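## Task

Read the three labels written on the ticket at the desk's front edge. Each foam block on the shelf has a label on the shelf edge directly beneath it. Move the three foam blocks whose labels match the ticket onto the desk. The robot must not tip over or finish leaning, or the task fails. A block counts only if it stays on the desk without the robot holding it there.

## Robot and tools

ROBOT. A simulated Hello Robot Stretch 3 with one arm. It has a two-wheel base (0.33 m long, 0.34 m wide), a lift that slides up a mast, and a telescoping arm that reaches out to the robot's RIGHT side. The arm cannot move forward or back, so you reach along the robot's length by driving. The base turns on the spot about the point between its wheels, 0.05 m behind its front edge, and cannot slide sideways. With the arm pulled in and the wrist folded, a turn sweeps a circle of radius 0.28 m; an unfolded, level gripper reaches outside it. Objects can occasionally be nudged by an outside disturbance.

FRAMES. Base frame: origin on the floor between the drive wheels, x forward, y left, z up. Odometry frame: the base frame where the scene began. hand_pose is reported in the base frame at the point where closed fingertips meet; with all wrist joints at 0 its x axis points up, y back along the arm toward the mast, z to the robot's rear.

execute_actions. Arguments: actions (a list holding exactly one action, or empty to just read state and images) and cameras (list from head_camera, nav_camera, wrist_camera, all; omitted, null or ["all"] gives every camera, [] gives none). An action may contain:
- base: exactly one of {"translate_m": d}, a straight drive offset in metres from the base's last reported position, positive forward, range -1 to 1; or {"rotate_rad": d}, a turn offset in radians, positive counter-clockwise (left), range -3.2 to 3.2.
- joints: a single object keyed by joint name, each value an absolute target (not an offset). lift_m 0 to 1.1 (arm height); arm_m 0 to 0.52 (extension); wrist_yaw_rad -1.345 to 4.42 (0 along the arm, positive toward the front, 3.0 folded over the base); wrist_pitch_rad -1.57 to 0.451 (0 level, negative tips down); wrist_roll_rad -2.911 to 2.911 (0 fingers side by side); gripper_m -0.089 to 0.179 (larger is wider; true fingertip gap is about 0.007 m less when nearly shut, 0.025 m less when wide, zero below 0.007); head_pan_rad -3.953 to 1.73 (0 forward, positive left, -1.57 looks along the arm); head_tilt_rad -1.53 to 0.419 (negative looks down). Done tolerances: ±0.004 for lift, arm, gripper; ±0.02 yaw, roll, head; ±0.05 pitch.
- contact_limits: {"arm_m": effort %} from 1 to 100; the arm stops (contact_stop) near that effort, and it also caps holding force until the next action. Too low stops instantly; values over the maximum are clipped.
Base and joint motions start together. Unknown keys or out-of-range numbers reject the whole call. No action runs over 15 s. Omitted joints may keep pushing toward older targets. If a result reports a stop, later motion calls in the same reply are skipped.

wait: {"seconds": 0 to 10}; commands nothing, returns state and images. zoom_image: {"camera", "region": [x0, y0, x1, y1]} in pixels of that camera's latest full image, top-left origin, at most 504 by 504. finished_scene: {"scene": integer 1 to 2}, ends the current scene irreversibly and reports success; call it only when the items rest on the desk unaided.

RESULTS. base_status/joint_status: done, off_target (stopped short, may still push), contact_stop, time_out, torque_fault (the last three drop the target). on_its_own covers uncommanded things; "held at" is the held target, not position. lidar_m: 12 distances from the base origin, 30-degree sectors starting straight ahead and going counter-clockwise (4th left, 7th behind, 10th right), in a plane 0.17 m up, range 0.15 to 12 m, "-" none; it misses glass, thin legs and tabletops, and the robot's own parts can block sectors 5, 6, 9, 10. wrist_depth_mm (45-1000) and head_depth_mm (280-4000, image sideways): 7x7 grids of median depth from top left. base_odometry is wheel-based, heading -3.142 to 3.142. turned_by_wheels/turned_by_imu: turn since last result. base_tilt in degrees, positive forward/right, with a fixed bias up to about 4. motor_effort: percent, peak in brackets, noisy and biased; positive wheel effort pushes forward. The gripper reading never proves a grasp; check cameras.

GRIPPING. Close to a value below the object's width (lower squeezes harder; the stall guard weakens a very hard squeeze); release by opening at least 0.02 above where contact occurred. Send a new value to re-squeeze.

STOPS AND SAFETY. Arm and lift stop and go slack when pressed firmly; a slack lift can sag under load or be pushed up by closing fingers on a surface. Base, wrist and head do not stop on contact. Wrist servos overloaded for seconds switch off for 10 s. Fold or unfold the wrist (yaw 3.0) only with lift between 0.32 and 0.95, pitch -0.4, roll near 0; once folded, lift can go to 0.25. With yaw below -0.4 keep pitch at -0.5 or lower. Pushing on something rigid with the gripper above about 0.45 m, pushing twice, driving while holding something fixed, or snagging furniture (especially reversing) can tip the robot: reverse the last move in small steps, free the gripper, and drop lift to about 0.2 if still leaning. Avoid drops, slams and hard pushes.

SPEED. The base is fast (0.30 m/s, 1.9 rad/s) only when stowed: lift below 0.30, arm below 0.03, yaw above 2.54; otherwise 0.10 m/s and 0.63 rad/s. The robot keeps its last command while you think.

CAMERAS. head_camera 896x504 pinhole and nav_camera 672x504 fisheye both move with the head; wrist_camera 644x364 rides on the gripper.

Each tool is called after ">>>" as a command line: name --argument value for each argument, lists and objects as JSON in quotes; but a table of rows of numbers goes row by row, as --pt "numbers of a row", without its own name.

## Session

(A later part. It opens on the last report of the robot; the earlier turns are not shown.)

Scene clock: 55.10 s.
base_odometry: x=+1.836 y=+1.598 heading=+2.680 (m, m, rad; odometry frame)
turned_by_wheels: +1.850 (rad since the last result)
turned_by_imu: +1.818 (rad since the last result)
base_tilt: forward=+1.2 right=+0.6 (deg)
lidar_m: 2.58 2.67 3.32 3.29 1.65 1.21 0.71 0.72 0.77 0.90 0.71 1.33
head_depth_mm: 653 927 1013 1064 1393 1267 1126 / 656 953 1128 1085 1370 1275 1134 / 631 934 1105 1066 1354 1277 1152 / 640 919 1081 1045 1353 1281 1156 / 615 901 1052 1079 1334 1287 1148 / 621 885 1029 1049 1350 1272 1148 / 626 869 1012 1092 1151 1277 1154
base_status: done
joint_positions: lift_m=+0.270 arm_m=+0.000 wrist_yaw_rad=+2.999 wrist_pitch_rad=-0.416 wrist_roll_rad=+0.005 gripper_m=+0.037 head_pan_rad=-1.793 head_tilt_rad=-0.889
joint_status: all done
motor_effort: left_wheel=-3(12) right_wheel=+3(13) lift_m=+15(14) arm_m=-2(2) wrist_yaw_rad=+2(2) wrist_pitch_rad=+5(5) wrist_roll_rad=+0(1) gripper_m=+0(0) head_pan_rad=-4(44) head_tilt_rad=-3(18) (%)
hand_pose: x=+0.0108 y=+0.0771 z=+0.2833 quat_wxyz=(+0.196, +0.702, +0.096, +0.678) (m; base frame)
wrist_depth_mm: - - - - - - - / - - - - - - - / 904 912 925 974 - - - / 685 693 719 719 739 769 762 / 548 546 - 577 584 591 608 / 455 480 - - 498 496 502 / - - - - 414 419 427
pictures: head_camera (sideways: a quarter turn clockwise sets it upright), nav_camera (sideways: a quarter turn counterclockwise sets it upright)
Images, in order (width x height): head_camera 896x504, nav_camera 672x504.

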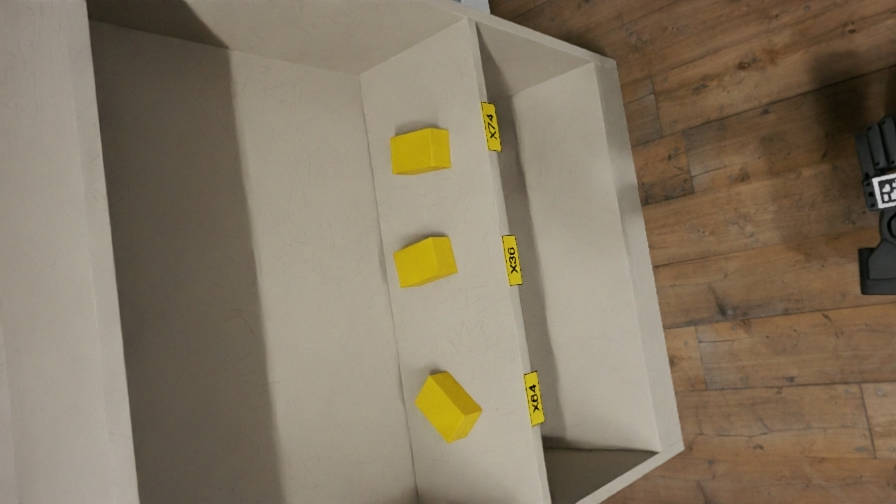

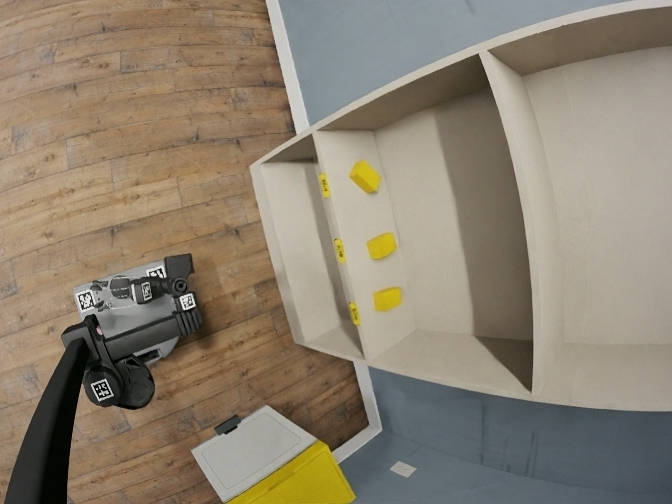

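>>> execute_actions --actions '[{"base": {"translate_m": -0.28}, "joints": {"lift_m": 0.40, "head_pan_rad": -1.57, "gripper_m": 0.12}}]' --cameras '[]'

>>> execute_actions --actions '[{"joints": {"wrist_yaw_rad": 0.0}}]' --cameras '[]'

>>> execute_actions --actions '[{"joints": {"wrist_pitch_rad": -0.1}}]'

Scene clock: 60.90 s.
base_odometry: x=+2.087 y=+1.473 heading=+2.680 (m, m, rad; odometry frame)
turned_by_wheels: +0.000 (rad since the last result)
turned_by_imu: +0.000 (rad since the last result)
base_tilt: forward=+1.1 right=+0.6 (deg)
lidar_m: 2.62 2.97 3.35 3.41 1.26 0.92 0.43 0.44 0.56 0.66 0.87 1.33
head_depth_mm: 590 655 1016 1329 1453 1269 1127 / 625 876 999 1013 1347 1274 1147 / 633 900 1058 1063 1352 1277 1161 / 639 906 1065 1042 1358 1282 1156 / 613 908 1074 1054 1365 1291 1145 / 620 917 1075 1084 1375 1295 1144 / 627 918 1086 1063 1372 1295 1150
base_status: done
joint_positions: lift_m=+0.400 arm_m=+0.000 wrist_yaw_rad=+2.999 wrist_pitch_rad=-0.416 wrist_roll_rad=+0.005 gripper_m=+0.120 head_pan_rad=-1.577 head_tilt_rad=-0.889
joint_status: all done
motor_effort: left_wheel=-3(15) right_wheel=+3(9) lift_m=+22(21) arm_m=-2(1) wrist_yaw_rad=+2(2) wrist_pitch_rad=+5(5) wrist_roll_rad=+0(0) gripper_m=+1(80) head_pan_rad=+3(21) head_tilt_rad=-4(5) (%)
hand_pose: x=+0.0108 y=+0.0771 z=+0.4128 quat_wxyz=(+0.196, +0.702, +0.096, +0.678) (m; base frame)
wrist_depth_mm: - - - - - - - / - - - - - - - / - - - - - - - / 888 906 922 944 984 - - / 727 725 756 764 771 797 793 / 606 632 628 639 644 648 666 / 523 528 534 555 555 533 569
pictures: none
No camera images: the call's "cameras" was empty. Leave "cameras" out to get every camera's image.

Scene clock: 63.40 s.
base_odometry: x=+2.087 y=+1.473 heading=+2.680 (m, m, rad; odometry frame)
turned_by_wheels: +0.000 (rad since the last result)
turned_by_imu: +0.000 (rad since the last result)
base_tilt: forward=+1.1 right=+0.6 (deg)
lidar_m: 2.62 2.98 3.34 3.41 1.26 0.92 0.43 0.44 0.56 0.65 0.87 1.33
head_depth_mm: 589 658 1020 1321 1455 1270 1121 / 624 876 1003 1014 1351 1273 1147 / 634 896 1058 1058 1347 1278 - / 640 905 1063 1049 1352 1283 1138 / 614 911 1072 1054 1364 1286 1139 / 620 917 1078 1078 1368 1289 1146 / 628 921 1086 1064 1374 1302 1152
base_status: not commanded
joint_positions: lift_m=+0.400 arm_m=+0.000 wrist_yaw_rad=+0.003 wrist_pitch_rad=-0.416 wrist_roll_rad=+0.005 gripper_m=+0.120 head_pan_rad=-1.577 head_tilt_rad=-0.889
joint_status: all done
motor_effort: left_wheel=-3(3) right_wheel=+3(3) lift_m=+22(22) arm_m=-2(3) wrist_yaw_rad=-2(1) wrist_pitch_rad=+5(5) wrist_roll_rad=+0(0) gripper_m=+1(0) head_pan_rad=+3(2) head_tilt_rad=-4(3) (%)
hand_pose: x=-0.0209 y=-0.3698 z=+0.4128 quat_wxyz=(+0.690, +0.147, -0.693, -0.146) (m; base frame)
wrist_depth_mm: 426 360 399 351 394 575 581 / 641 629 629 633 579 649 633 / 673 699 706 697 555 705 712 / 668 731 744 739 631 768 767 / 593 599 620 627 605 807 804 / 591 597 587 575 587 654 668 / 527 520 531 548 549 544 565
pictures: none
No camera images: the call's "cameras" was empty. Leave "cameras" out to get every camera's image.

Scene clock: 64.37 s.
base_odometry: x=+2.087 y=+1.473 heading=+2.680 (m, m, rad; odometry frame)
turned_by_wheels: +0.000 (rad since the last result)
turned_by_imu: +0.000 (rad since the last result)
base_tilt: forward=+1.1 right=+0.6 (deg)
lidar_m: 2.61 2.97 3.35 3.41 1.26 0.92 0.43 0.44 0.56 0.66 0.87 1.33
head_depth_mm: 589 655 1017 1327 1452 1267 1127 / 625 876 1000 1014 1347 1276 1148 / 632 901 1058 1058 1355 1275 - / 641 902 1066 1045 1357 1285 1129 / 614 910 1068 1051 1361 1291 1142 / 620 915 1080 1082 1376 1292 1147 / 627 920 1086 1061 1377 1295 1147
base_status: not commanded
joint_positions: lift_m=+0.400 arm_m=+0.000 wrist_yaw_rad=+0.003 wrist_pitch_rad=-0.126 wrist_roll_rad=+0.005 gripper_m=+0.120 head_pan_rad=-1.577 head_tilt_rad=-0.889
joint_status: all done
motor_effort: left_wheel=-3(3) right_wheel=+3(2) lift_m=+23(22) arm_m=-2(2) wrist_yaw_rad=-2(2) wrist_pitch_rad=+9(10) wrist_roll_rad=+1(0) gripper_m=+0(1) head_pan_rad=+2(3) head_tilt_rad=-3(5) (%)
hand_pose: x=-0.0208 y=-0.3964 z=+0.4823 quat_wxyz=(+0.704, +0.046, -0.707, -0.044) (m; base frame)
wrist_depth_mm: 597 596 586 587 566 603 595 / 616 625 623 602 576 626 625 / 464 500 479 479 484 651 656 / 660 695 678 660 408 693 690 / 678 719 721 704 597 725 722 / 663 734 727 735 589 754 749 / 576 573 583 613 580 721 751
pictures: head_camera (sideways: a quarter turn clockwise sets it upright), nav_camera (sideways: a quarter turn counterclockwise sets it upright), wrist_camera
Images, in order (width x height): head_camera 896x504, nav_camera 672x504, wrist_camera 644x364.

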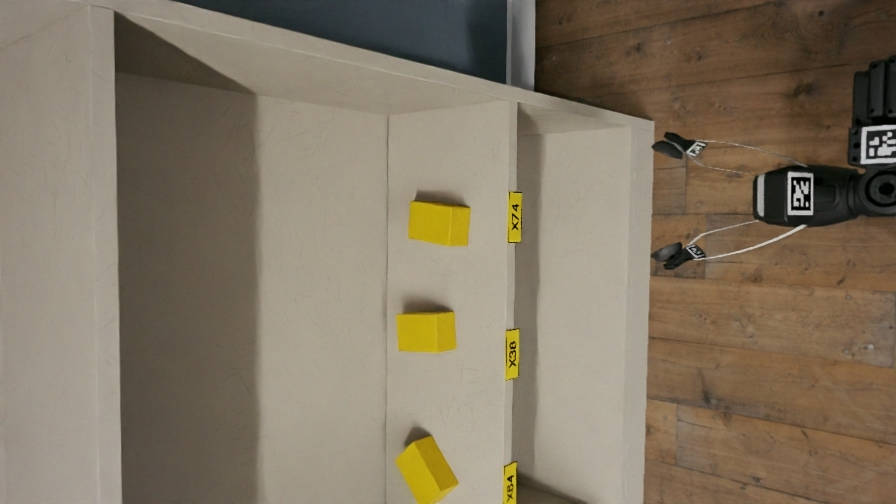

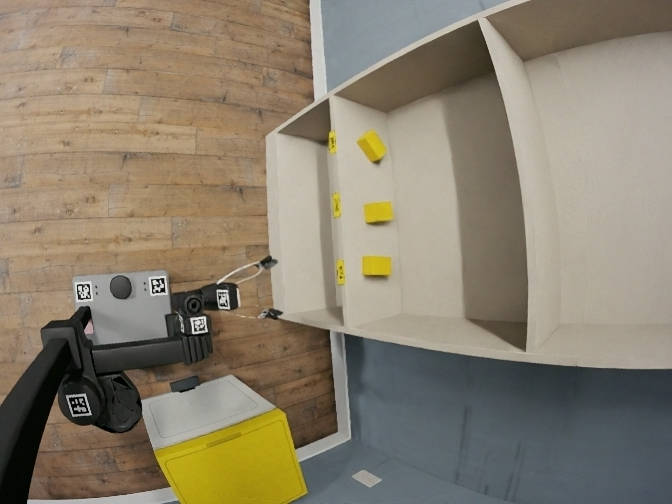

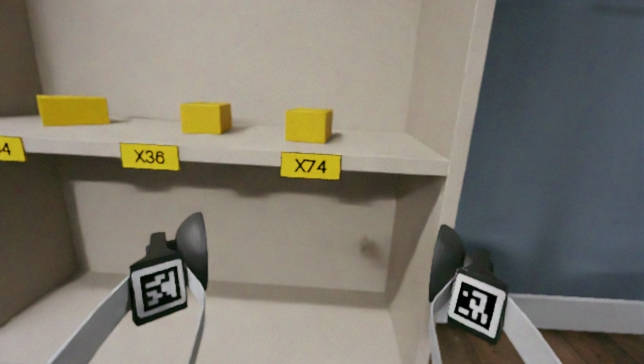

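>>> execute_actions --actions '[{"base": {"translate_m": 0.02}, "joints": {"lift_m": 0.435, "arm_m": 0.16}}]' --cameras '["wrist_camera", "head_camera"]'

Scene clock: 68.50 s.
base_odometry: x=+2.069 y=+1.482 heading=+2.680 (m, m, rad; odometry frame)
turned_by_wheels: +0.000 (rad since the last result)
turned_by_imu: -0.001 (rad since the last result)
base_tilt: forward=+1.1 right=+0.6 (deg)
lidar_m: 2.60 2.95 3.34 3.44 1.29 0.94 0.45 0.46 0.66 0.74 0.86 1.33
head_depth_mm: 618 719 780 1282 1454 1263 1130 / 626 897 1032 1032 1322 1325 1127 / 633 901 1057 1043 1348 - 1131 / 641 902 1064 1062 1350 1283 1136 / 613 911 1073 1052 1359 1291 1142 / 622 913 1080 1084 1367 1302 1146 / 626 921 1086 1063 1363 1297 1146
base_status: done
joint_positions: lift_m=+0.435 arm_m=+0.160 wrist_yaw_rad=+0.001 wrist_pitch_rad=-0.124 wrist_roll_rad=+0.005 gripper_m=+0.120 head_pan_rad=-1.577 head_tilt_rad=-0.889
joint_status: all done
motor_effort: left_wheel=-3(6) right_wheel=+3(8) lift_m=+23(21) arm_m=+3(3) wrist_yaw_rad=-1(2) wrist_pitch_rad=+8(9) wrist_roll_rad=+0(0) gripper_m=+0(0) head_pan_rad=+3(3) head_tilt_rad=-4(4) (%)
hand_pose: x=-0.0211 y=-0.5560 z=+0.5177 quat_wxyz=(+0.704, +0.045, -0.707, -0.044) (m; base frame)
wrist_depth_mm: 460 448 445 445 433 311 209 / 476 470 473 461 455 303 220 / 492 485 482 482 478 301 231 / 344 336 365 311 412 295 513 / 256 255 260 252 263 252 556 / 586 573 560 561 557 254 580 / 603 601 596 604 568 301 621
pictures: head_camera (sideways: a quarter turn clockwise sets it upright), wrist_camera
Images, in order (width x height): head_camera 896x504, wrist_camera 644x364.

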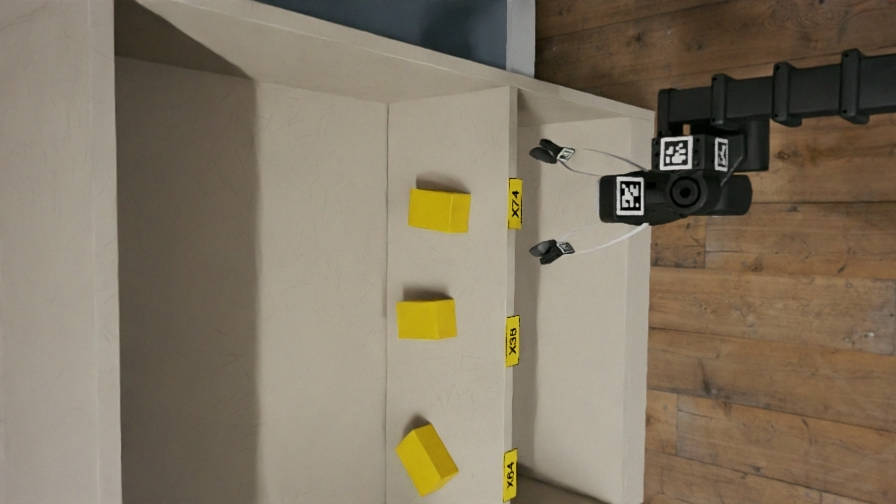

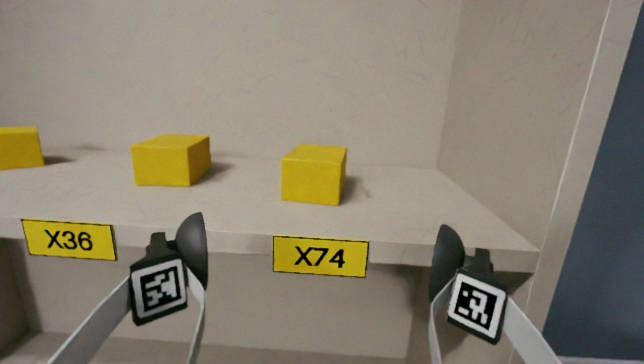

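>>> execute_actions --actions '[{"joints": {"lift_m": 0.447, "arm_m": 0.30}}]' --cameras '["wrist_camera", "head_camera"]'

Scene clock: 72.90 s.
base_odometry: x=+2.069 y=+1.482 heading=+2.680 (m, m, rad; odometry frame)
turned_by_wheels: +0.000 (rad since the last result)
turned_by_imu: +0.000 (rad since the last result)
base_tilt: forward=+1.1 right=+0.6 (deg)
lidar_m: 2.60 2.95 3.35 3.45 1.29 0.94 0.45 0.46 0.66 0.73 0.86 1.33
head_depth_mm: 617 722 782 1288 1451 1270 1128 / 625 895 1030 1037 1377 1288 1128 / 631 900 1058 1059 - 1276 1130 / 639 904 1067 1070 1351 1280 1139 / 614 910 1071 1051 1358 1288 1140 / 619 913 1075 1082 1362 1294 1145 / 626 923 1085 1064 1361 1294 1148
base_status: not commanded
joint_positions: lift_m=+0.447 arm_m=+0.300 wrist_yaw_rad=+0.001 wrist_pitch_rad=-0.124 wrist_roll_rad=+0.005 gripper_m=+0.120 head_pan_rad=-1.577 head_tilt_rad=-0.889
joint_status: all done
motor_effort: left_wheel=-3(3) right_wheel=+3(2) lift_m=+22(23) arm_m=+4(4) wrist_yaw_rad=+0(1) wrist_pitch_rad=+8(8) wrist_roll_rad=+0(0) gripper_m=+0(1) head_pan_rad=+2(3) head_tilt_rad=-4(4) (%)
hand_pose: x=-0.0211 y=-0.6960 z=+0.5298 quat_wxyz=(+0.704, +0.045, -0.707, -0.044) (m; base frame)
wrist_depth_mm: 326 320 318 317 307 303 202 / 343 337 333 328 325 309 200 / 358 354 348 346 343 302 197 / 319 284 362 355 359 296 196 / 209 241 250 189 287 272 193 / 192 205 188 184 208 216 191 / 159 155 159 162 165 160 169
pictures: head_camera (sideways: a quarter turn clockwise sets it upright), wrist_camera
Images, in order (width x height): head_camera 896x504, wrist_camera 644x364.

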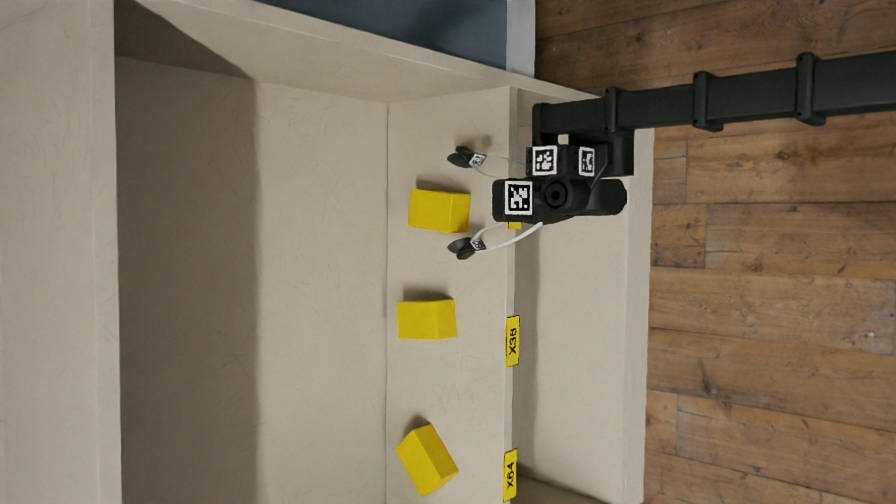

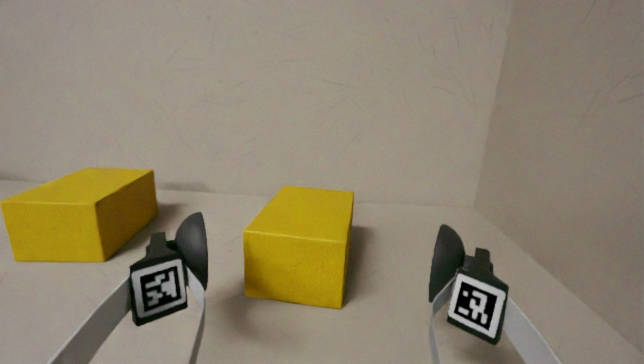

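>>> execute_actions --actions '[{"base": {"translate_m": 0.012}, "joints": {"arm_m": 0.345}}]' --cameras '["wrist_camera"]'

>>> execute_actions --actions '[{"joints": {"gripper_m": 0.035}}]' --cameras '["wrist_camera", "head_camera"]'

Scene clock: 75.57 s.
base_odometry: x=+2.058 y=+1.487 heading=+2.680 (m, m, rad; odometry frame)
turned_by_wheels: +0.000 (rad since the last result)
turned_by_imu: +0.000 (rad since the last result)
base_tilt: forward=+1.2 right=+0.6 (deg)
lidar_m: 2.58 2.93 3.33 3.43 1.30 0.95 0.46 0.47 0.66 0.78 0.85 1.33
head_depth_mm: 618 768 826 1280 1453 1268 1131 / 624 895 1025 1037 1160 1268 1118 / 633 899 1059 1063 1295 1277 1138 / 640 905 1064 1072 1358 1280 1138 / 615 911 1073 1051 1359 1286 1138 / 620 915 1077 1083 1366 1294 1142 / 626 923 1087 1063 1350 1295 1148
base_status: done
joint_positions: lift_m=+0.447 arm_m=+0.345 wrist_yaw_rad=+0.001 wrist_pitch_rad=-0.124 wrist_roll_rad=+0.005 gripper_m=+0.120 head_pan_rad=-1.577 head_tilt_rad=-0.889
joint_status: all done
motor_effort: left_wheel=-3(6) right_wheel=+2(10) lift_m=+22(22) arm_m=+3(3) wrist_yaw_rad=-1(1) wrist_pitch_rad=+8(8) wrist_roll_rad=+0(0) gripper_m=+0(1) head_pan_rad=+3(3) head_tilt_rad=-4(3) (%)
hand_pose: x=-0.0211 y=-0.7410 z=+0.5298 quat_wxyz=(+0.704, +0.045, -0.707, -0.044) (m; base frame)
wrist_depth_mm: 284 280 276 273 269 268 216 / 297 293 291 285 283 278 214 / 313 308 302 301 298 291 212 / 323 321 318 315 310 304 208 / 174 228 270 177 286 274 206 / 173 198 178 133 198 215 197 / 159 154 151 136 164 159 170
pictures: wrist_camera
Images, in order (width x height): wrist_camera 644x364.

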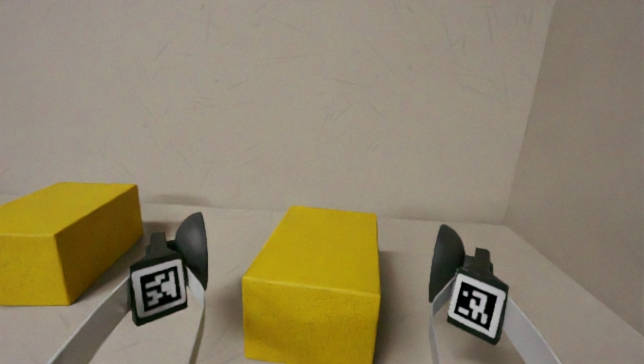

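Scene clock: 76.90 s.
base_odometry: x=+2.058 y=+1.487 heading=+2.680 (m, m, rad; odometry frame)
turned_by_wheels: +0.000 (rad since the last result)
turned_by_imu: +0.000 (rad since the last result)
base_tilt: forward=+1.1 right=+0.6 (deg)
lidar_m: 2.58 2.94 3.33 3.44 1.31 0.95 0.46 0.47 0.66 0.78 0.85 1.33
head_depth_mm: 618 765 823 1285 1462 1266 1128 / 625 897 1026 1035 1160 1281 1124 / 633 899 1056 1060 1295 1276 1138 / 638 904 1066 1073 1362 1286 1135 / 614 908 1074 1048 1363 1288 1142 / 619 911 1077 1083 1368 1289 1147 / 626 922 1089 1061 1347 1298 1150
base_status: not commanded
joint_positions: lift_m=+0.447 arm_m=+0.345 wrist_yaw_rad=+0.001 wrist_pitch_rad=-0.124 wrist_roll_rad=+0.005 gripper_m=+0.036 head_pan_rad=-1.577 head_tilt_rad=-0.889
joint_status: all done
motor_effort: left_wheel=-3(3) right_wheel=+2(2) lift_m=+22(22) arm_m=+3(3) wrist_yaw_rad=-1(1) wrist_pitch_rad=+8(7) wrist_roll_rad=+0(0) gripper_m=-11(85) head_pan_rad=+2(3) head_tilt_rad=-4(4) (%)
hand_pose: x=-0.0211 y=-0.7410 z=+0.5298 quat_wxyz=(+0.704, +0.045, -0.707, -0.044) (m; base frame)
wrist_depth_mm: 284 282 277 273 273 271 215 / 296 293 288 287 284 279 214 / 310 307 306 300 297 290 212 / 321 320 321 313 312 305 210 / 174 232 283 176 288 275 206 / 175 195 135 131 167 214 196 / 153 155 152 135 157 169 171
pictures: head_camera (sideways: a quarter turn clockwise sets it upright), wrist_camera
Images, in order (width x height): head_camera 896x504, wrist_camera 644x364.

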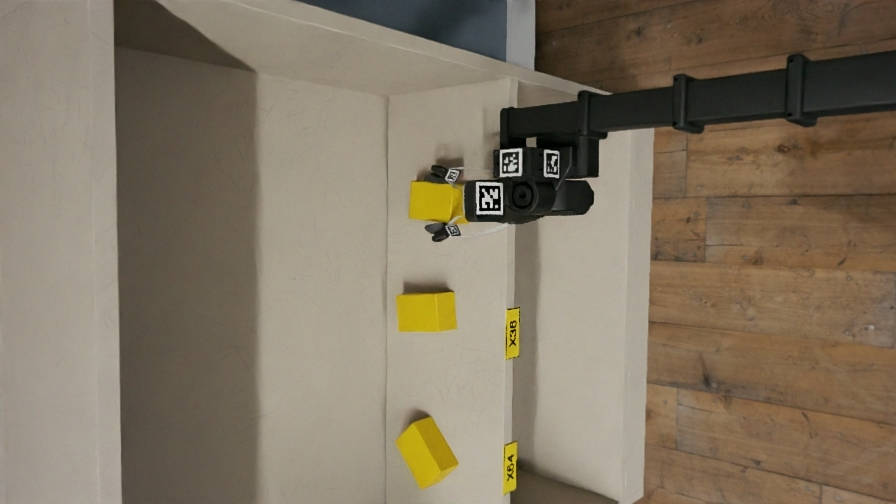

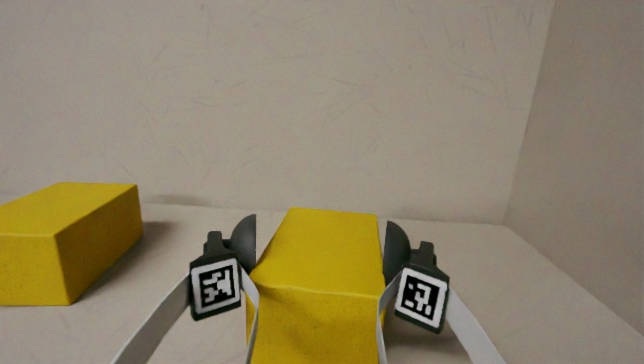

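>>> execute_actions --actions '[{"joints": {"lift_m": 0.48}}]' --cameras '["wrist_camera"]'

Scene clock: 78.40 s.
base_odometry: x=+2.058 y=+1.487 heading=+2.680 (m, m, rad; odometry frame)
turned_by_wheels: +0.000 (rad since the last result)
turned_by_imu: +0.000 (rad since the last result)
base_tilt: forward=+1.1 right=+0.6 (deg)
lidar_m: 2.58 2.94 3.35 3.43 1.30 0.96 0.46 0.47 0.66 0.78 0.85 1.33
head_depth_mm: 616 771 826 1285 1458 1271 1130 / 625 895 1027 1064 1271 1263 1107 / 633 900 1055 1073 1301 1278 1129 / 638 903 1059 1075 1355 1284 1138 / 615 912 1073 1050 1361 1293 1143 / 618 914 1083 1085 1369 1298 1142 / 626 923 1084 1063 1345 1297 1154
base_status: not commanded
joint_positions: lift_m=+0.480 arm_m=+0.345 wrist_yaw_rad=+0.001 wrist_pitch_rad=-0.124 wrist_roll_rad=+0.005 gripper_m=+0.036 head_pan_rad=-1.577 head_tilt_rad=-0.889
joint_status: all done
motor_effort: left_wheel=-3(3) right_wheel=+2(2) lift_m=+23(24) arm_m=+3(3) wrist_yaw_rad=-1(0) wrist_pitch_rad=+8(8) wrist_roll_rad=+0(0) gripper_m=-11(11) head_pan_rad=+3(2) head_tilt_rad=-3(3) (%)
hand_pose: x=-0.0211 y=-0.7410 z=+0.5628 quat_wxyz=(+0.704, +0.045, -0.707, -0.044) (m; base frame)
wrist_depth_mm: 283 281 275 274 272 270 216 / 295 292 289 287 284 281 216 / 313 310 305 301 298 290 211 / 327 325 317 316 310 301 209 / 229 292 330 178 321 317 206 / 181 229 136 131 192 267 205 / 180 195 192 134 199 214 197
pictures: wrist_camera
Images, in order (width x height): wrist_camera 644x364.

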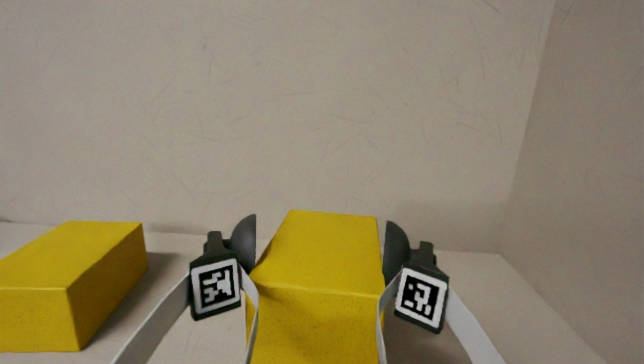

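>>> execute_actions --actions '[{"joints": {"arm_m": 0.0, "head_pan_rad": 0.0, "head_tilt_rad": -0.5}}]' --cameras '[]'

>>> execute_actions --actions '[{"base": {"rotate_rad": 1.15}, "joints": {"wrist_pitch_rad": -0.4, "wrist_yaw_rad": 2.8, "lift_m": 0.36}}]' --cameras '["wrist_camera"]'

>>> execute_actions --actions '[{"joints": {"lift_m": 0.28}}]' --cameras '["wrist_camera", "head_camera"]'

Scene clock: 84.10 s.
base_odometry: x=+2.058 y=+1.487 heading=+2.680 (m, m, rad; odometry frame)
turned_by_wheels: +0.000 (rad since the last result)
turned_by_imu: -0.001 (rad since the last result)
base_tilt: forward=+1.1 right=+0.6 (deg)
lidar_m: 2.58 2.95 3.32 3.44 1.31 0.96 0.46 0.47 0.66 0.78 0.85 1.33
head_depth_mm: 2417 2541 2497 2557 2034 1646 1354 / 2444 2621 2833 2965 2119 1642 1357 / 2439 2633 2849 2961 2137 1657 1358 / 2464 2643 2904 2987 2121 1651 1358 / 2478 2667 2876 3008 2126 1669 1370 / 2459 2647 2901 3031 2159 1666 1357 / 2492 2720 2902 3003 2153 1672 1357
base_status: not commanded
joint_positions: lift_m=+0.480 arm_m=+0.000 wrist_yaw_rad=+0.001 wrist_pitch_rad=-0.124 wrist_roll_rad=+0.005 gripper_m=+0.036 head_pan_rad=-0.007 head_tilt_rad=-0.508
joint_status: all done
motor_effort: left_wheel=-3(3) right_wheel=+3(2) lift_m=+23(23) arm_m=-3(2) wrist_yaw_rad=+0(0) wrist_pitch_rad=+8(8) wrist_roll_rad=+1(1) gripper_m=-11(11) head_pan_rad=+3(41) head_tilt_rad=+3(23) (%)
hand_pose: x=-0.0212 y=-0.3965 z=+0.5628 quat_wxyz=(+0.704, +0.044, -0.707, -0.044) (m; base frame)
wrist_depth_mm: 600 588 596 578 579 396 601 / 612 609 622 607 584 420 629 / 630 651 636 639 623 645 665 / 481 503 504 542 512 689 678 / 649 733 421 179 422 739 715 / 670 758 136 130 290 766 785 / 625 664 658 134 586 786 776
pictures: none
No camera images: the call's "cameras" was empty. Leave "cameras" out to get every camera's image.

Scene clock: 86.87 s.
base_odometry: x=+2.058 y=+1.487 heading=-2.454 (m, m, rad; odometry frame)
turned_by_wheels: +1.150 (rad since the last result)
turned_by_imu: +1.134 (rad since the last result)
base_tilt: forward=+1.1 right=+0.6 (deg)
lidar_m: 3.33 2.50 1.19 0.93 0.47 0.48 0.66 0.90 0.85 1.50 2.83 3.04
head_depth_mm: 3935 - - 2921 2110 1645 1348 / 3831 - - 2935 2102 1655 1350 / 3706 3954 - 2968 2130 1659 1354 / 3568 3837 - 2980 2137 1657 1359 / 3431 3631 3916 3013 2135 1665 1365 / 3333 3598 3833 2985 2139 1665 1367 / 3233 3394 3688 3019 2156 1668 1369
base_status: done
joint_positions: lift_m=+0.360 arm_m=+0.000 wrist_yaw_rad=+2.798 wrist_pitch_rad=-0.419 wrist_roll_rad=+0.005 gripper_m=+0.036 head_pan_rad=-0.007 head_tilt_rad=-0.507
joint_status: all done
motor_effort: left_wheel=-3(8) right_wheel=+4(9) lift_m=+14(18) arm_m=-3(3) wrist_yaw_rad=+3(4) wrist_pitch_rad=+6(9) wrist_roll_rad=+0(0) gripper_m=-11(11) head_pan_rad=+3(3) head_tilt_rad=+2(2) (%)
hand_pose: x=+0.0544 y=+0.0659 z=+0.3726 quat_wxyz=(+0.264, +0.708, +0.026, +0.655) (m; base frame)
wrist_depth_mm: - 779 941 - - - - / - 851 - - - - - / - 891 - - - - - / - 831 858 867 903 945 943 / 427 691 713 179 716 730 749 / 474 - 134 131 351 595 613 / 465 - 492 134 493 523 513
pictures: wrist_camera
Images, in order (width x height): wrist_camera 644x364.

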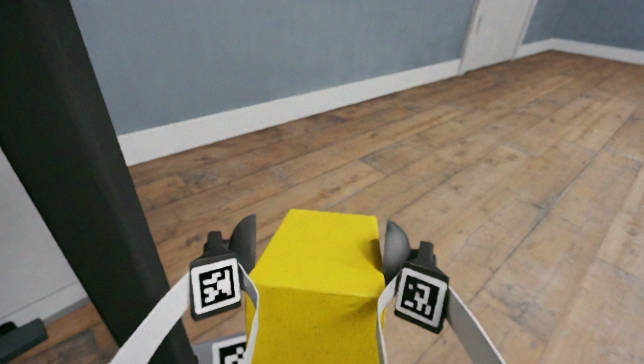

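Scene clock: 88.43 s.
base_odometry: x=+2.058 y=+1.487 heading=-2.454 (m, m, rad; odometry frame)
turned_by_wheels: +0.000 (rad since the last result)
turned_by_imu: +0.000 (rad since the last result)
base_tilt: forward=+1.1 right=+0.6 (deg)
lidar_m: 3.34 2.52 1.18 0.93 0.47 0.48 0.66 0.90 0.85 1.50 2.83 3.02
head_depth_mm: 3893 - - 2929 2107 1648 1353 / 3856 - - 2962 2118 1653 1355 / 3690 3950 - 2952 2132 1656 1356 / 3625 3815 - 2985 2117 1655 1362 / 3433 3626 3853 2993 2135 1667 1366 / 3294 3523 3823 2978 2127 1666 1364 / 3234 3457 3711 3027 2153 1670 1366
base_status: not commanded
joint_positions: lift_m=+0.280 arm_m=+0.000 wrist_yaw_rad=+2.798 wrist_pitch_rad=-0.421 wrist_roll_rad=+0.005 gripper_m=+0.036 head_pan_rad=-0.007 head_tilt_rad=-0.507
joint_status: all done
motor_effort: left_wheel=-3(3) right_wheel=+4(4) lift_m=+14(15) arm_m=-2(2) wrist_yaw_rad=+3(3) wrist_pitch_rad=+7(7) wrist_roll_rad=+1(1) gripper_m=-11(12) head_pan_rad=+3(3) head_tilt_rad=+3(4) (%)
hand_pose: x=+0.0543 y=+0.0657 z=+0.2923 quat_wxyz=(+0.264, +0.708, +0.027, +0.654) (m; base frame)
wrist_depth_mm: - 763 942 - - - - / - 835 - - - - - / - 870 938 962 - - - / - 703 713 732 749 754 772 / 428 574 600 179 606 601 615 / 455 - - 131 308 508 506 / - - - 133 410 435 436
pictures: head_camera (sideways: a quarter turn clockwise sets it upright), wrist_camera
Images, in order (width x height): head_camera 896x504, wrist_camera 644x364.

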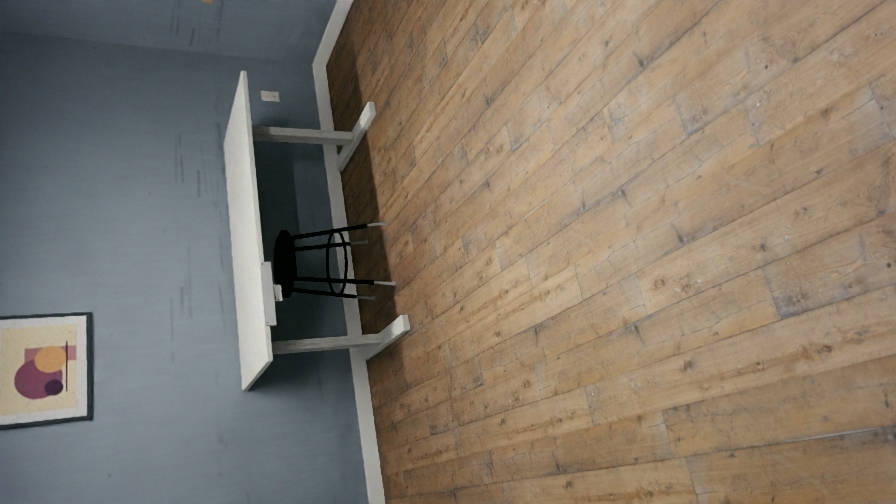

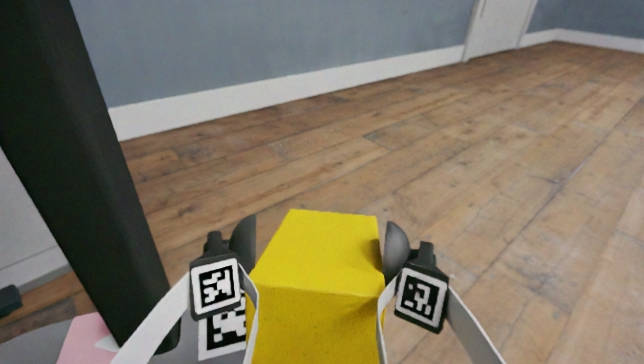

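Block is held. Driving to the desk.

>>> execute_actions --actions '[{"base": {"translate_m": 1.0}}]' --cameras '[]'

>>> execute_actions --actions '[{"base": {"translate_m": 1.0}}]' --cameras '[]'

>>> execute_actions --actions '[{"base": {"translate_m": 0.62}}]' --cameras '[]'

>>> execute_actions --actions '[{"base": {"rotate_rad": 2.04}, "joints": {"head_pan_rad": -1.57, "head_tilt_rad": -0.7}}]' --cameras '["head_camera", "nav_camera"]'

Scene clock: 94.43 s.
base_odometry: x=+1.285 y=+0.852 heading=-2.454 (m, m, rad; odometry frame)
turned_by_wheels: +0.000 (rad since the last result)
turned_by_imu: -0.001 (rad since the last result)
base_tilt: forward=+1.1 right=+0.6 (deg)
lidar_m: 2.35 2.49 1.68 1.34 1.33 1.26 1.37 1.56 1.98 2.45 2.42 2.61
head_depth_mm: 3034 3272 3564 2926 2117 1649 1352 / 2899 3146 3408 2961 2126 1655 1357 / 2792 3013 3289 3002 2133 1665 1364 / 2697 2908 2634 2897 2115 1656 1360 / 2584 2792 2669 2857 2144 1656 1368 / 2496 2689 2683 2827 2153 1678 1367 / 2438 2587 2781 2906 2136 1680 1374
base_status: done
joint_positions: lift_m=+0.280 arm_m=+0.000 wrist_yaw_rad=+2.798 wrist_pitch_rad=-0.421 wrist_roll_rad=+0.005 gripper_m=+0.036 head_pan_rad=-0.007 head_tilt_rad=-0.506
joint_status: not commanded
motor_effort: left_wheel=-3(9) right_wheel=+3(13) lift_m=+15(15) arm_m=-2(2) wrist_yaw_rad=+3(3) wrist_pitch_rad=+6(7) wrist_roll_rad=+1(0) gripper_m=-12(11) head_pan_rad=+3(3) head_tilt_rad=+3(2) (%)
hand_pose: x=+0.0542 y=+0.0658 z=+0.2923 quat_wxyz=(+0.264, +0.708, +0.027, +0.654) (m; base frame)
wrist_depth_mm: - - - - - - - / - - - - - - - / - 904 954 983 - - - / - 711 701 729 745 756 788 / 541 586 602 179 606 611 618 / 467 - - 131 307 500 506 / - - - 134 416 436 435
pictures: none
No camera images: the call's "cameras" was empty. Leave "cameras" out to get every camera's image.

Scene clock: 99.43 s.
base_odometry: x=+0.512 y=+0.218 heading=-2.454 (m, m, rad; odometry frame)
turned_by_wheels: +0.000 (rad since the last result)
turned_by_imu: -0.001 (rad since the last result)
base_tilt: forward=+1.1 right=+0.6 (deg)
lidar_m: 1.37 1.54 2.13 1.74 1.70 1.86 2.23 2.48 2.61 2.05 2.02 2.17
head_depth_mm: 2043 2227 2313 2632 2056 1651 1355 / 1965 2135 2134 2499 2125 1650 1363 / 1891 2051 2130 2417 2106 1660 1362 / 1826 1955 2037 1579 2060 1656 1355 / 1757 1904 1981 1497 1974 1659 1369 / 1704 1818 1921 1406 2060 1671 1369 / 1632 1763 1857 1415 2018 1628 1367
base_status: done
joint_positions: lift_m=+0.280 arm_m=+0.000 wrist_yaw_rad=+2.798 wrist_pitch_rad=-0.421 wrist_roll_rad=+0.005 gripper_m=+0.036 head_pan_rad=-0.007 head_tilt_rad=-0.506
joint_status: not commanded
motor_effort: left_wheel=-3(8) right_wheel=+3(12) lift_m=+15(15) arm_m=-2(2) wrist_yaw_rad=+3(2) wrist_pitch_rad=+7(7) wrist_roll_rad=+0(0) gripper_m=-10(11) head_pan_rad=+4(2) head_tilt_rad=+2(3) (%)
hand_pose: x=+0.0542 y=+0.0658 z=+0.2923 quat_wxyz=(+0.264, +0.708, +0.027, +0.654) (m; base frame)
wrist_depth_mm: - - - - - - - / - - - - - - - / - 928 952 979 - - - / - 702 715 725 751 751 786 / 544 581 584 178 597 612 631 / 454 - - 131 309 500 509 / - - - 134 416 435 433
pictures: none
No camera images: the call's "cameras" was empty. Leave "cameras" out to get every camera's image.

Scene clock: 103.13 s.
base_odometry: x=+0.033 y=-0.176 heading=-2.454 (m, m, rad; odometry frame)
turned_by_wheels: +0.000 (rad since the last result)
turned_by_imu: -0.001 (rad since the last result)
base_tilt: forward=+1.1 right=+0.6 (deg)
lidar_m: 0.81 0.78 1.52 1.98 1.97 2.12 2.84 3.08 2.29 1.80 1.77 1.35
head_depth_mm: 1442 1568 1701 1298 1019 1591 1356 / 1383 1504 1644 1299 978 1646 1352 / 1335 1446 1569 1304 941 1663 1358 / 1288 1389 1501 1317 944 1556 1324 / 1239 1337 1448 1323 948 1004 1325 / 1200 1283 1382 1330 949 814 1332 / 1159 1237 1329 1335 954 765 1338
base_status: done
joint_positions: lift_m=+0.280 arm_m=+0.000 wrist_yaw_rad=+2.798 wrist_pitch_rad=-0.421 wrist_roll_rad=+0.005 gripper_m=+0.036 head_pan_rad=-0.007 head_tilt_rad=-0.506
joint_status: not commanded
motor_effort: left_wheel=-3(9) right_wheel=+3(12) lift_m=+15(15) arm_m=-2(2) wrist_yaw_rad=+3(2) wrist_pitch_rad=+7(7) wrist_roll_rad=+0(1) gripper_m=-11(11) head_pan_rad=+3(3) head_tilt_rad=+2(2) (%)
hand_pose: x=+0.0542 y=+0.0657 z=+0.2923 quat_wxyz=(+0.264, +0.708, +0.027, +0.654) (m; base frame)
wrist_depth_mm: - - - - - - - / - - - - - - - / - 929 955 988 - 972 - / - 718 717 736 744 766 751 / 535 585 596 178 600 601 615 / 465 - - 131 307 505 504 / - - - 134 408 432 438
pictures: none
No camera images: the call's "cameras" was empty. Leave "cameras" out to get every camera's image.

Scene clock: 105.70 s.
base_odometry: x=+0.033 y=-0.176 heading=-0.414 (m, m, rad; odometry frame)
turned_by_wheels: +2.040 (rad since the last result)
turned_by_imu: +2.005 (rad since the last result)
base_tilt: forward=+1.1 right=+0.7 (deg)
lidar_m: 1.96 2.09 2.84 3.06 2.38 1.81 1.77 1.36 0.81 0.78 1.49 2.00
head_depth_mm: 1180 1307 1260 937 1083 1380 1207 / 1193 1318 1270 946 1577 1409 1219 / 1202 1341 1277 946 1160 1392 1215 / 1214 1348 1279 950 862 1431 1223 / 1226 1368 1290 957 1440 1397 1222 / 1249 1386 1488 958 1642 1441 1219 / 1250 1401 1585 1708 1691 1445 1232
base_status: done
joint_positions: lift_m=+0.280 arm_m=+0.000 wrist_yaw_rad=+2.798 wrist_pitch_rad=-0.421 wrist_roll_rad=+0.005 gripper_m=+0.036 head_pan_rad=-1.563 head_tilt_rad=-0.692
joint_status: all done
motor_effort: left_wheel=-3(11) right_wheel=+3(14) lift_m=+15(15) arm_m=-3(2) wrist_yaw_rad=+2(2) wrist_pitch_rad=+7(7) wrist_roll_rad=+0(0) gripper_m=-11(11) head_pan_rad=-4(44) head_tilt_rad=-4(16) (%)
hand_pose: x=+0.0542 y=+0.0657 z=+0.2923 quat_wxyz=(+0.264, +0.708, +0.027, +0.654) (m; base frame)
wrist_depth_mm: - - - - - - - / - - - - - - - / - 935 966 985 - - - / - 710 722 728 753 760 799 / 538 584 596 179 600 609 620 / 464 - - 131 303 503 513 / - - - 134 407 438 434
pictures: head_camera (sideways: a quarter turn clockwise sets it upright), nav_camera (sideways: a quarter turn counterclockwise sets it upright)
Images, in order (width x height): head_camera 896x504, nav_camera 672x504.

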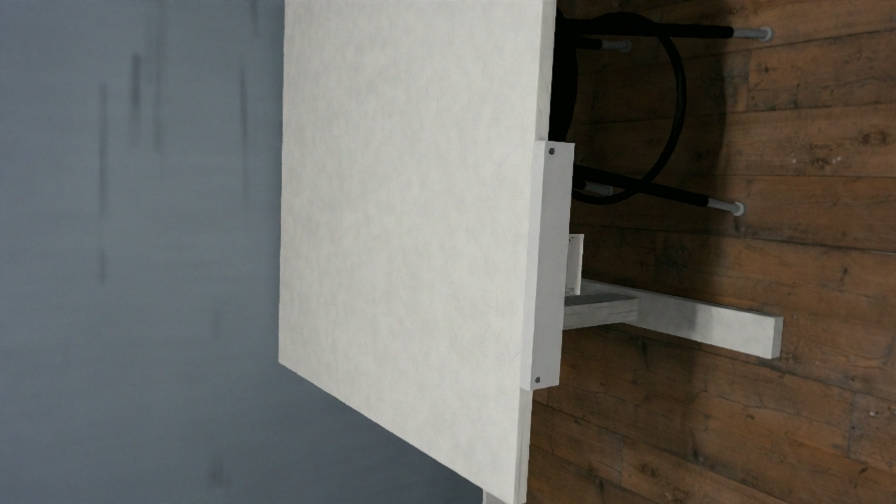

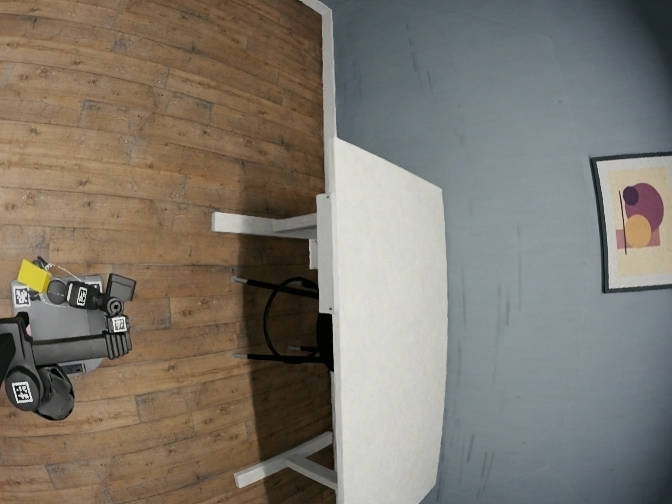

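>>> execute_actions --actions '[{"joints": {"lift_m": 0.34}}]' --cameras '[]'

>>> execute_actions --actions '[{"joints": {"lift_m": 0.74, "wrist_yaw_rad": 0.0}}]' --cameras '[]'

>>> execute_actions --actions '[{"joints": {"wrist_pitch_rad": -0.1}}]' --cameras '["wrist_camera", "head_camera"]'

Scene clock: 108.30 s.
base_odometry: x=+0.033 y=-0.176 heading=-0.414 (m, m, rad; odometry frame)
turned_by_wheels: +0.000 (rad since the last result)
turned_by_imu: +0.000 (rad since the last result)
base_tilt: forward=+1.1 right=+0.6 (deg)
lidar_m: 1.96 2.09 2.84 3.07 2.39 1.82 1.77 1.35 0.81 0.78 1.49 2.00
head_depth_mm: 1177 1307 1255 936 1081 1378 1210 / 1186 1329 1264 941 1573 1420 1215 / 1206 1334 1275 948 1160 1387 1216 / 1216 1354 1281 950 859 1423 1213 / 1230 1370 1294 956 1437 1405 1220 / 1237 1383 1488 959 1642 1440 1224 / 1257 1404 1579 1700 1688 1439 1231
base_status: not commanded
joint_positions: lift_m=+0.340 arm_m=+0.000 wrist_yaw_rad=+2.798 wrist_pitch_rad=-0.421 wrist_roll_rad=+0.005 gripper_m=+0.036 head_pan_rad=-1.563 head_tilt_rad=-0.692
joint_status: all done
motor_effort: left_wheel=-3(3) right_wheel=+3(3) lift_m=+23(25) arm_m=-2(2) wrist_yaw_rad=+2(2) wrist_pitch_rad=+7(7) wrist_roll_rad=+1(0) gripper_m=-11(11) head_pan_rad=-4(4) head_tilt_rad=-3(4) (%)
hand_pose: x=+0.0542 y=+0.0657 z=+0.3517 quat_wxyz=(+0.264, +0.708, +0.027, +0.654) (m; base frame)
wrist_depth_mm: - - - - - - - / - - - - - - - / - - - - - - - / - 805 830 842 850 880 871 / 614 657 689 178 677 694 703 / 535 - 135 131 339 578 585 / 461 - 140 134 475 499 495
pictures: none
No camera images: the call's "cameras" was empty. Leave "cameras" out to get every camera's image.

Scene clock: 112.77 s.
base_odometry: x=+0.033 y=-0.176 heading=-0.414 (m, m, rad; odometry frame)
turned_by_wheels: +0.000 (rad since the last result)
turned_by_imu: +0.000 (rad since the last result)
base_tilt: forward=+1.1 right=+0.6 (deg)
lidar_m: 1.96 2.09 2.84 3.08 2.39 1.82 1.77 1.35 0.81 0.78 1.49 2.00
head_depth_mm: 1179 1306 1254 936 1079 1381 1215 / 1189 1323 1263 939 1568 1414 1239 / 1201 1335 1277 952 1160 608 - / 1215 1347 1288 949 860 1457 1216 / 1230 1367 1296 956 1430 1396 1226 / 1242 1384 1492 961 1638 1438 1229 / 1254 1396 1587 1705 1689 1440 1232
base_status: not commanded
joint_positions: lift_m=+0.740 arm_m=+0.000 wrist_yaw_rad=+0.002 wrist_pitch_rad=-0.421 wrist_roll_rad=+0.005 gripper_m=+0.036 head_pan_rad=-1.563 head_tilt_rad=-0.692
joint_status: all done
motor_effort: left_wheel=-3(3) right_wheel=+3(3) lift_m=+22(24) arm_m=-3(2) wrist_yaw_rad=-2(3) wrist_pitch_rad=+7(7) wrist_roll_rad=+0(1) gripper_m=-11(11) head_pan_rad=-4(3) head_tilt_rad=-3(3) (%)
hand_pose: x=-0.0210 y=-0.3692 z=+0.7517 quat_wxyz=(+0.690, +0.148, -0.693, -0.148) (m; base frame)
wrist_depth_mm: - - - - - 950 974 / - 493 519 541 566 593 627 / - - 401 396 405 416 395 / - - - - 611 - - / - - - 179 - - - / - - 135 131 435 - - / 837 874 845 134 885 927 912
pictures: none
No camera images: the call's "cameras" was empty. Leave "cameras" out to get every camera's image.

Scene clock: 113.73 s.
base_odometry: x=+0.033 y=-0.176 heading=-0.414 (m, m, rad; odometry frame)
turned_by_wheels: +0.000 (rad since the last result)
turned_by_imu: +0.000 (rad since the last result)
base_tilt: forward=+1.1 right=+0.6 (deg)
lidar_m: 1.95 2.09 2.84 3.05 2.38 1.81 1.77 1.35 0.81 0.78 1.49 2.00
head_depth_mm: 1180 1306 1259 938 1081 1381 1218 / 1189 1322 1265 940 1295 1385 1232 / 1194 1341 1267 945 803 549 - / 1214 1346 1283 948 860 1387 1225 / 1227 1366 1289 958 1433 1398 1225 / 1239 1385 1486 959 1637 1436 1227 / 1254 1400 1585 1701 1690 1440 1224
base_status: not commanded
joint_positions: lift_m=+0.740 arm_m=+0.000 wrist_yaw_rad=+0.002 wrist_pitch_rad=-0.131 wrist_roll_rad=+0.005 gripper_m=+0.036 head_pan_rad=-1.563 head_tilt_rad=-0.692
joint_status: all done
motor_effort: left_wheel=-3(3) right_wheel=+3(3) lift_m=+23(23) arm_m=-2(2) wrist_yaw_rad=-1(1) wrist_pitch_rad=+10(14) wrist_roll_rad=+1(0) gripper_m=-11(11) head_pan_rad=-3(4) head_tilt_rad=-2(3) (%)
hand_pose: x=-0.0209 y=-0.3961 z=+0.8210 quat_wxyz=(+0.704, +0.047, -0.707, -0.046) (m; base frame)
wrist_depth_mm: - - - - - - - / - - - - - - - / - - - - - - - / - 566 582 604 645 683 716 / - 440 417 178 445 427 437 / - - 135 131 373 - - / - - 932 134 - - -
pictures: head_camera (sideways: a quarter turn clockwise sets it upright), wrist_camera
Images, in order (width x height): head_camera 896x504, wrist_camera 644x364.

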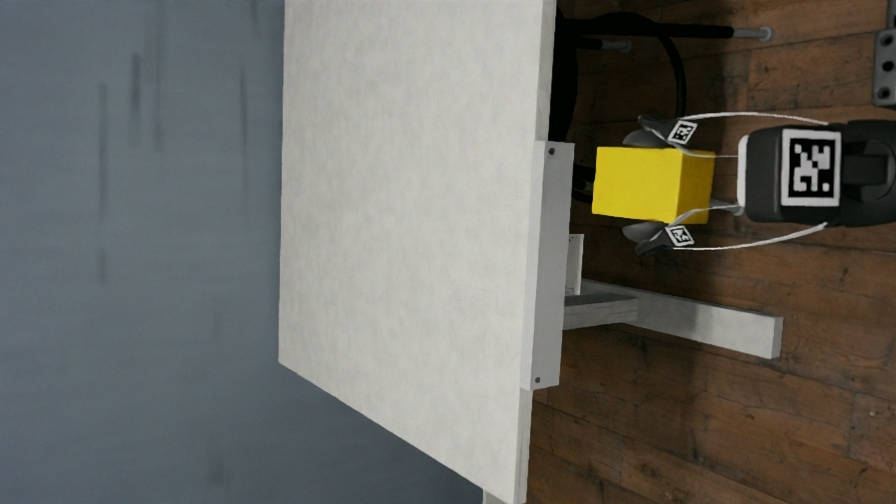

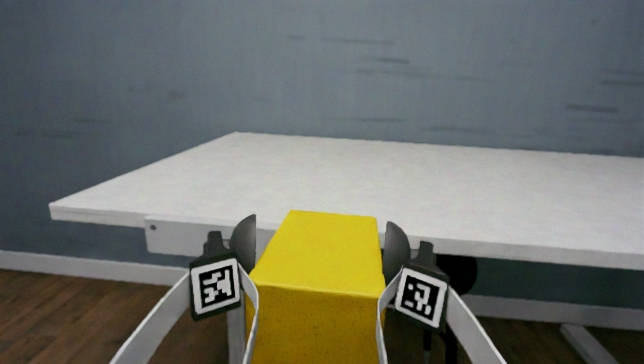

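>>> execute_actions --actions '[{"joints": {"arm_m": 0.42}}]' --cameras '[]'

>>> execute_actions --actions '[{"joints": {"lift_m": 0.685}}]' --cameras '["wrist_camera", "head_camera"]'

Scene clock: 119.57 s.
base_odometry: x=+0.033 y=-0.176 heading=-0.414 (m, m, rad; odometry frame)
turned_by_wheels: +0.000 (rad since the last result)
turned_by_imu: -0.001 (rad since the last result)
base_tilt: forward=+1.1 right=+0.6 (deg)
lidar_m: 1.96 2.08 2.84 3.06 2.39 1.82 1.77 1.35 0.81 0.78 1.49 2.00
head_depth_mm: 1177 1304 1256 970 - - 1187 / 1188 1317 1268 - 1575 1412 1212 / 1205 1332 1284 - 1172 1390 1212 / 1215 1350 1280 949 858 1423 1215 / 1226 1361 1290 954 1432 1396 1221 / 1245 1383 1486 957 1627 1439 1222 / 1252 1397 1584 1703 1688 1441 1225
base_status: not commanded
joint_positions: lift_m=+0.740 arm_m=+0.420 wrist_yaw_rad=+0.001 wrist_pitch_rad=-0.130 wrist_roll_rad=+0.005 gripper_m=+0.036 head_pan_rad=-1.563 head_tilt_rad=-0.692
joint_status: all done
motor_effort: left_wheel=-3(3) right_wheel=+3(3) lift_m=+23(23) arm_m=+3(4) wrist_yaw_rad=-1(2) wrist_pitch_rad=+10(10) wrist_roll_rad=+0(0) gripper_m=-12(11) head_pan_rad=-4(3) head_tilt_rad=-3(3) (%)
hand_pose: x=-0.0212 y=-0.8157 z=+0.8214 quat_wxyz=(+0.704, +0.046, -0.707, -0.046) (m; base frame)
wrist_depth_mm: 724 703 678 675 649 648 630 / 755 739 719 711 704 687 660 / 793 778 756 737 720 710 680 / 825 550 587 608 635 668 704 / 363 373 404 179 416 418 437 / 274 281 135 131 209 306 311 / 219 224 219 134 228 242 246
pictures: none
No camera images: the call's "cameras" was empty. Leave "cameras" out to get every camera's image.

Scene clock: 120.90 s.
base_odometry: x=+0.033 y=-0.176 heading=-0.414 (m, m, rad; odometry frame)
turned_by_wheels: +0.000 (rad since the last result)
turned_by_imu: +0.000 (rad since the last result)
base_tilt: forward=+1.1 right=+0.6 (deg)
lidar_m: 1.96 2.09 2.84 3.07 2.39 1.82 1.77 1.35 0.81 0.78 1.49 1.99
head_depth_mm: 1178 1303 1253 936 1023 - - / 1189 1324 1265 1012 1615 1376 1210 / 1197 1340 1267 1059 1566 1397 1217 / 1217 1350 1281 952 860 1430 1221 / 1228 1371 1287 954 1441 1397 1219 / 1239 1382 1481 957 1634 1438 1230 / 1252 1395 1583 1709 1685 1450 1231
base_status: not commanded
joint_positions: lift_m=+0.685 arm_m=+0.420 wrist_yaw_rad=+0.001 wrist_pitch_rad=-0.129 wrist_roll_rad=+0.005 gripper_m=+0.036 head_pan_rad=-1.563 head_tilt_rad=-0.692
joint_status: all done
motor_effort: left_wheel=-3(3) right_wheel=+3(3) lift_m=+14(20) arm_m=+4(3) wrist_yaw_rad=-1(0) wrist_pitch_rad=+10(10) wrist_roll_rad=+0(0) gripper_m=-11(11) head_pan_rad=-4(4) head_tilt_rad=-3(2) (%)
hand_pose: x=-0.0212 y=-0.8157 z=+0.7671 quat_wxyz=(+0.704, +0.046, -0.707, -0.046) (m; base frame)
wrist_depth_mm: 731 705 697 680 651 632 633 / 762 743 726 696 688 664 658 / 792 766 763 740 697 701 692 / 373 390 404 428 450 476 486 / 253 260 284 178 290 294 305 / 192 196 136 131 168 215 220 / 154 157 154 134 158 170 171
pictures: head_camera (sideways: a quarter turn clockwise sets it upright), wrist_camera
Images, in order (width x height): head_camera 896x504, wrist_camera 644x364.

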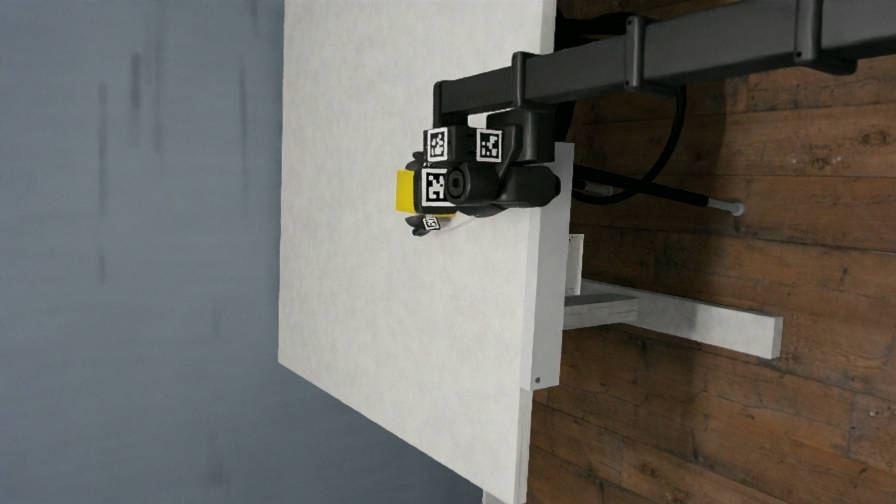

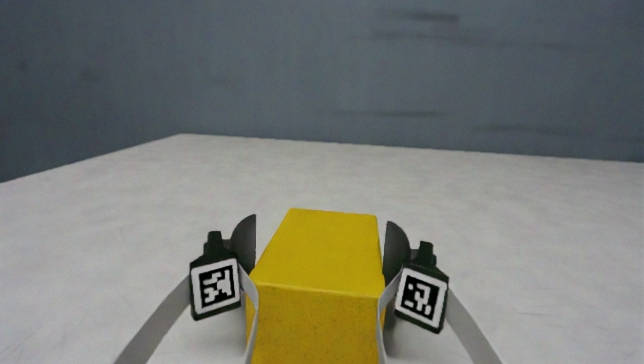

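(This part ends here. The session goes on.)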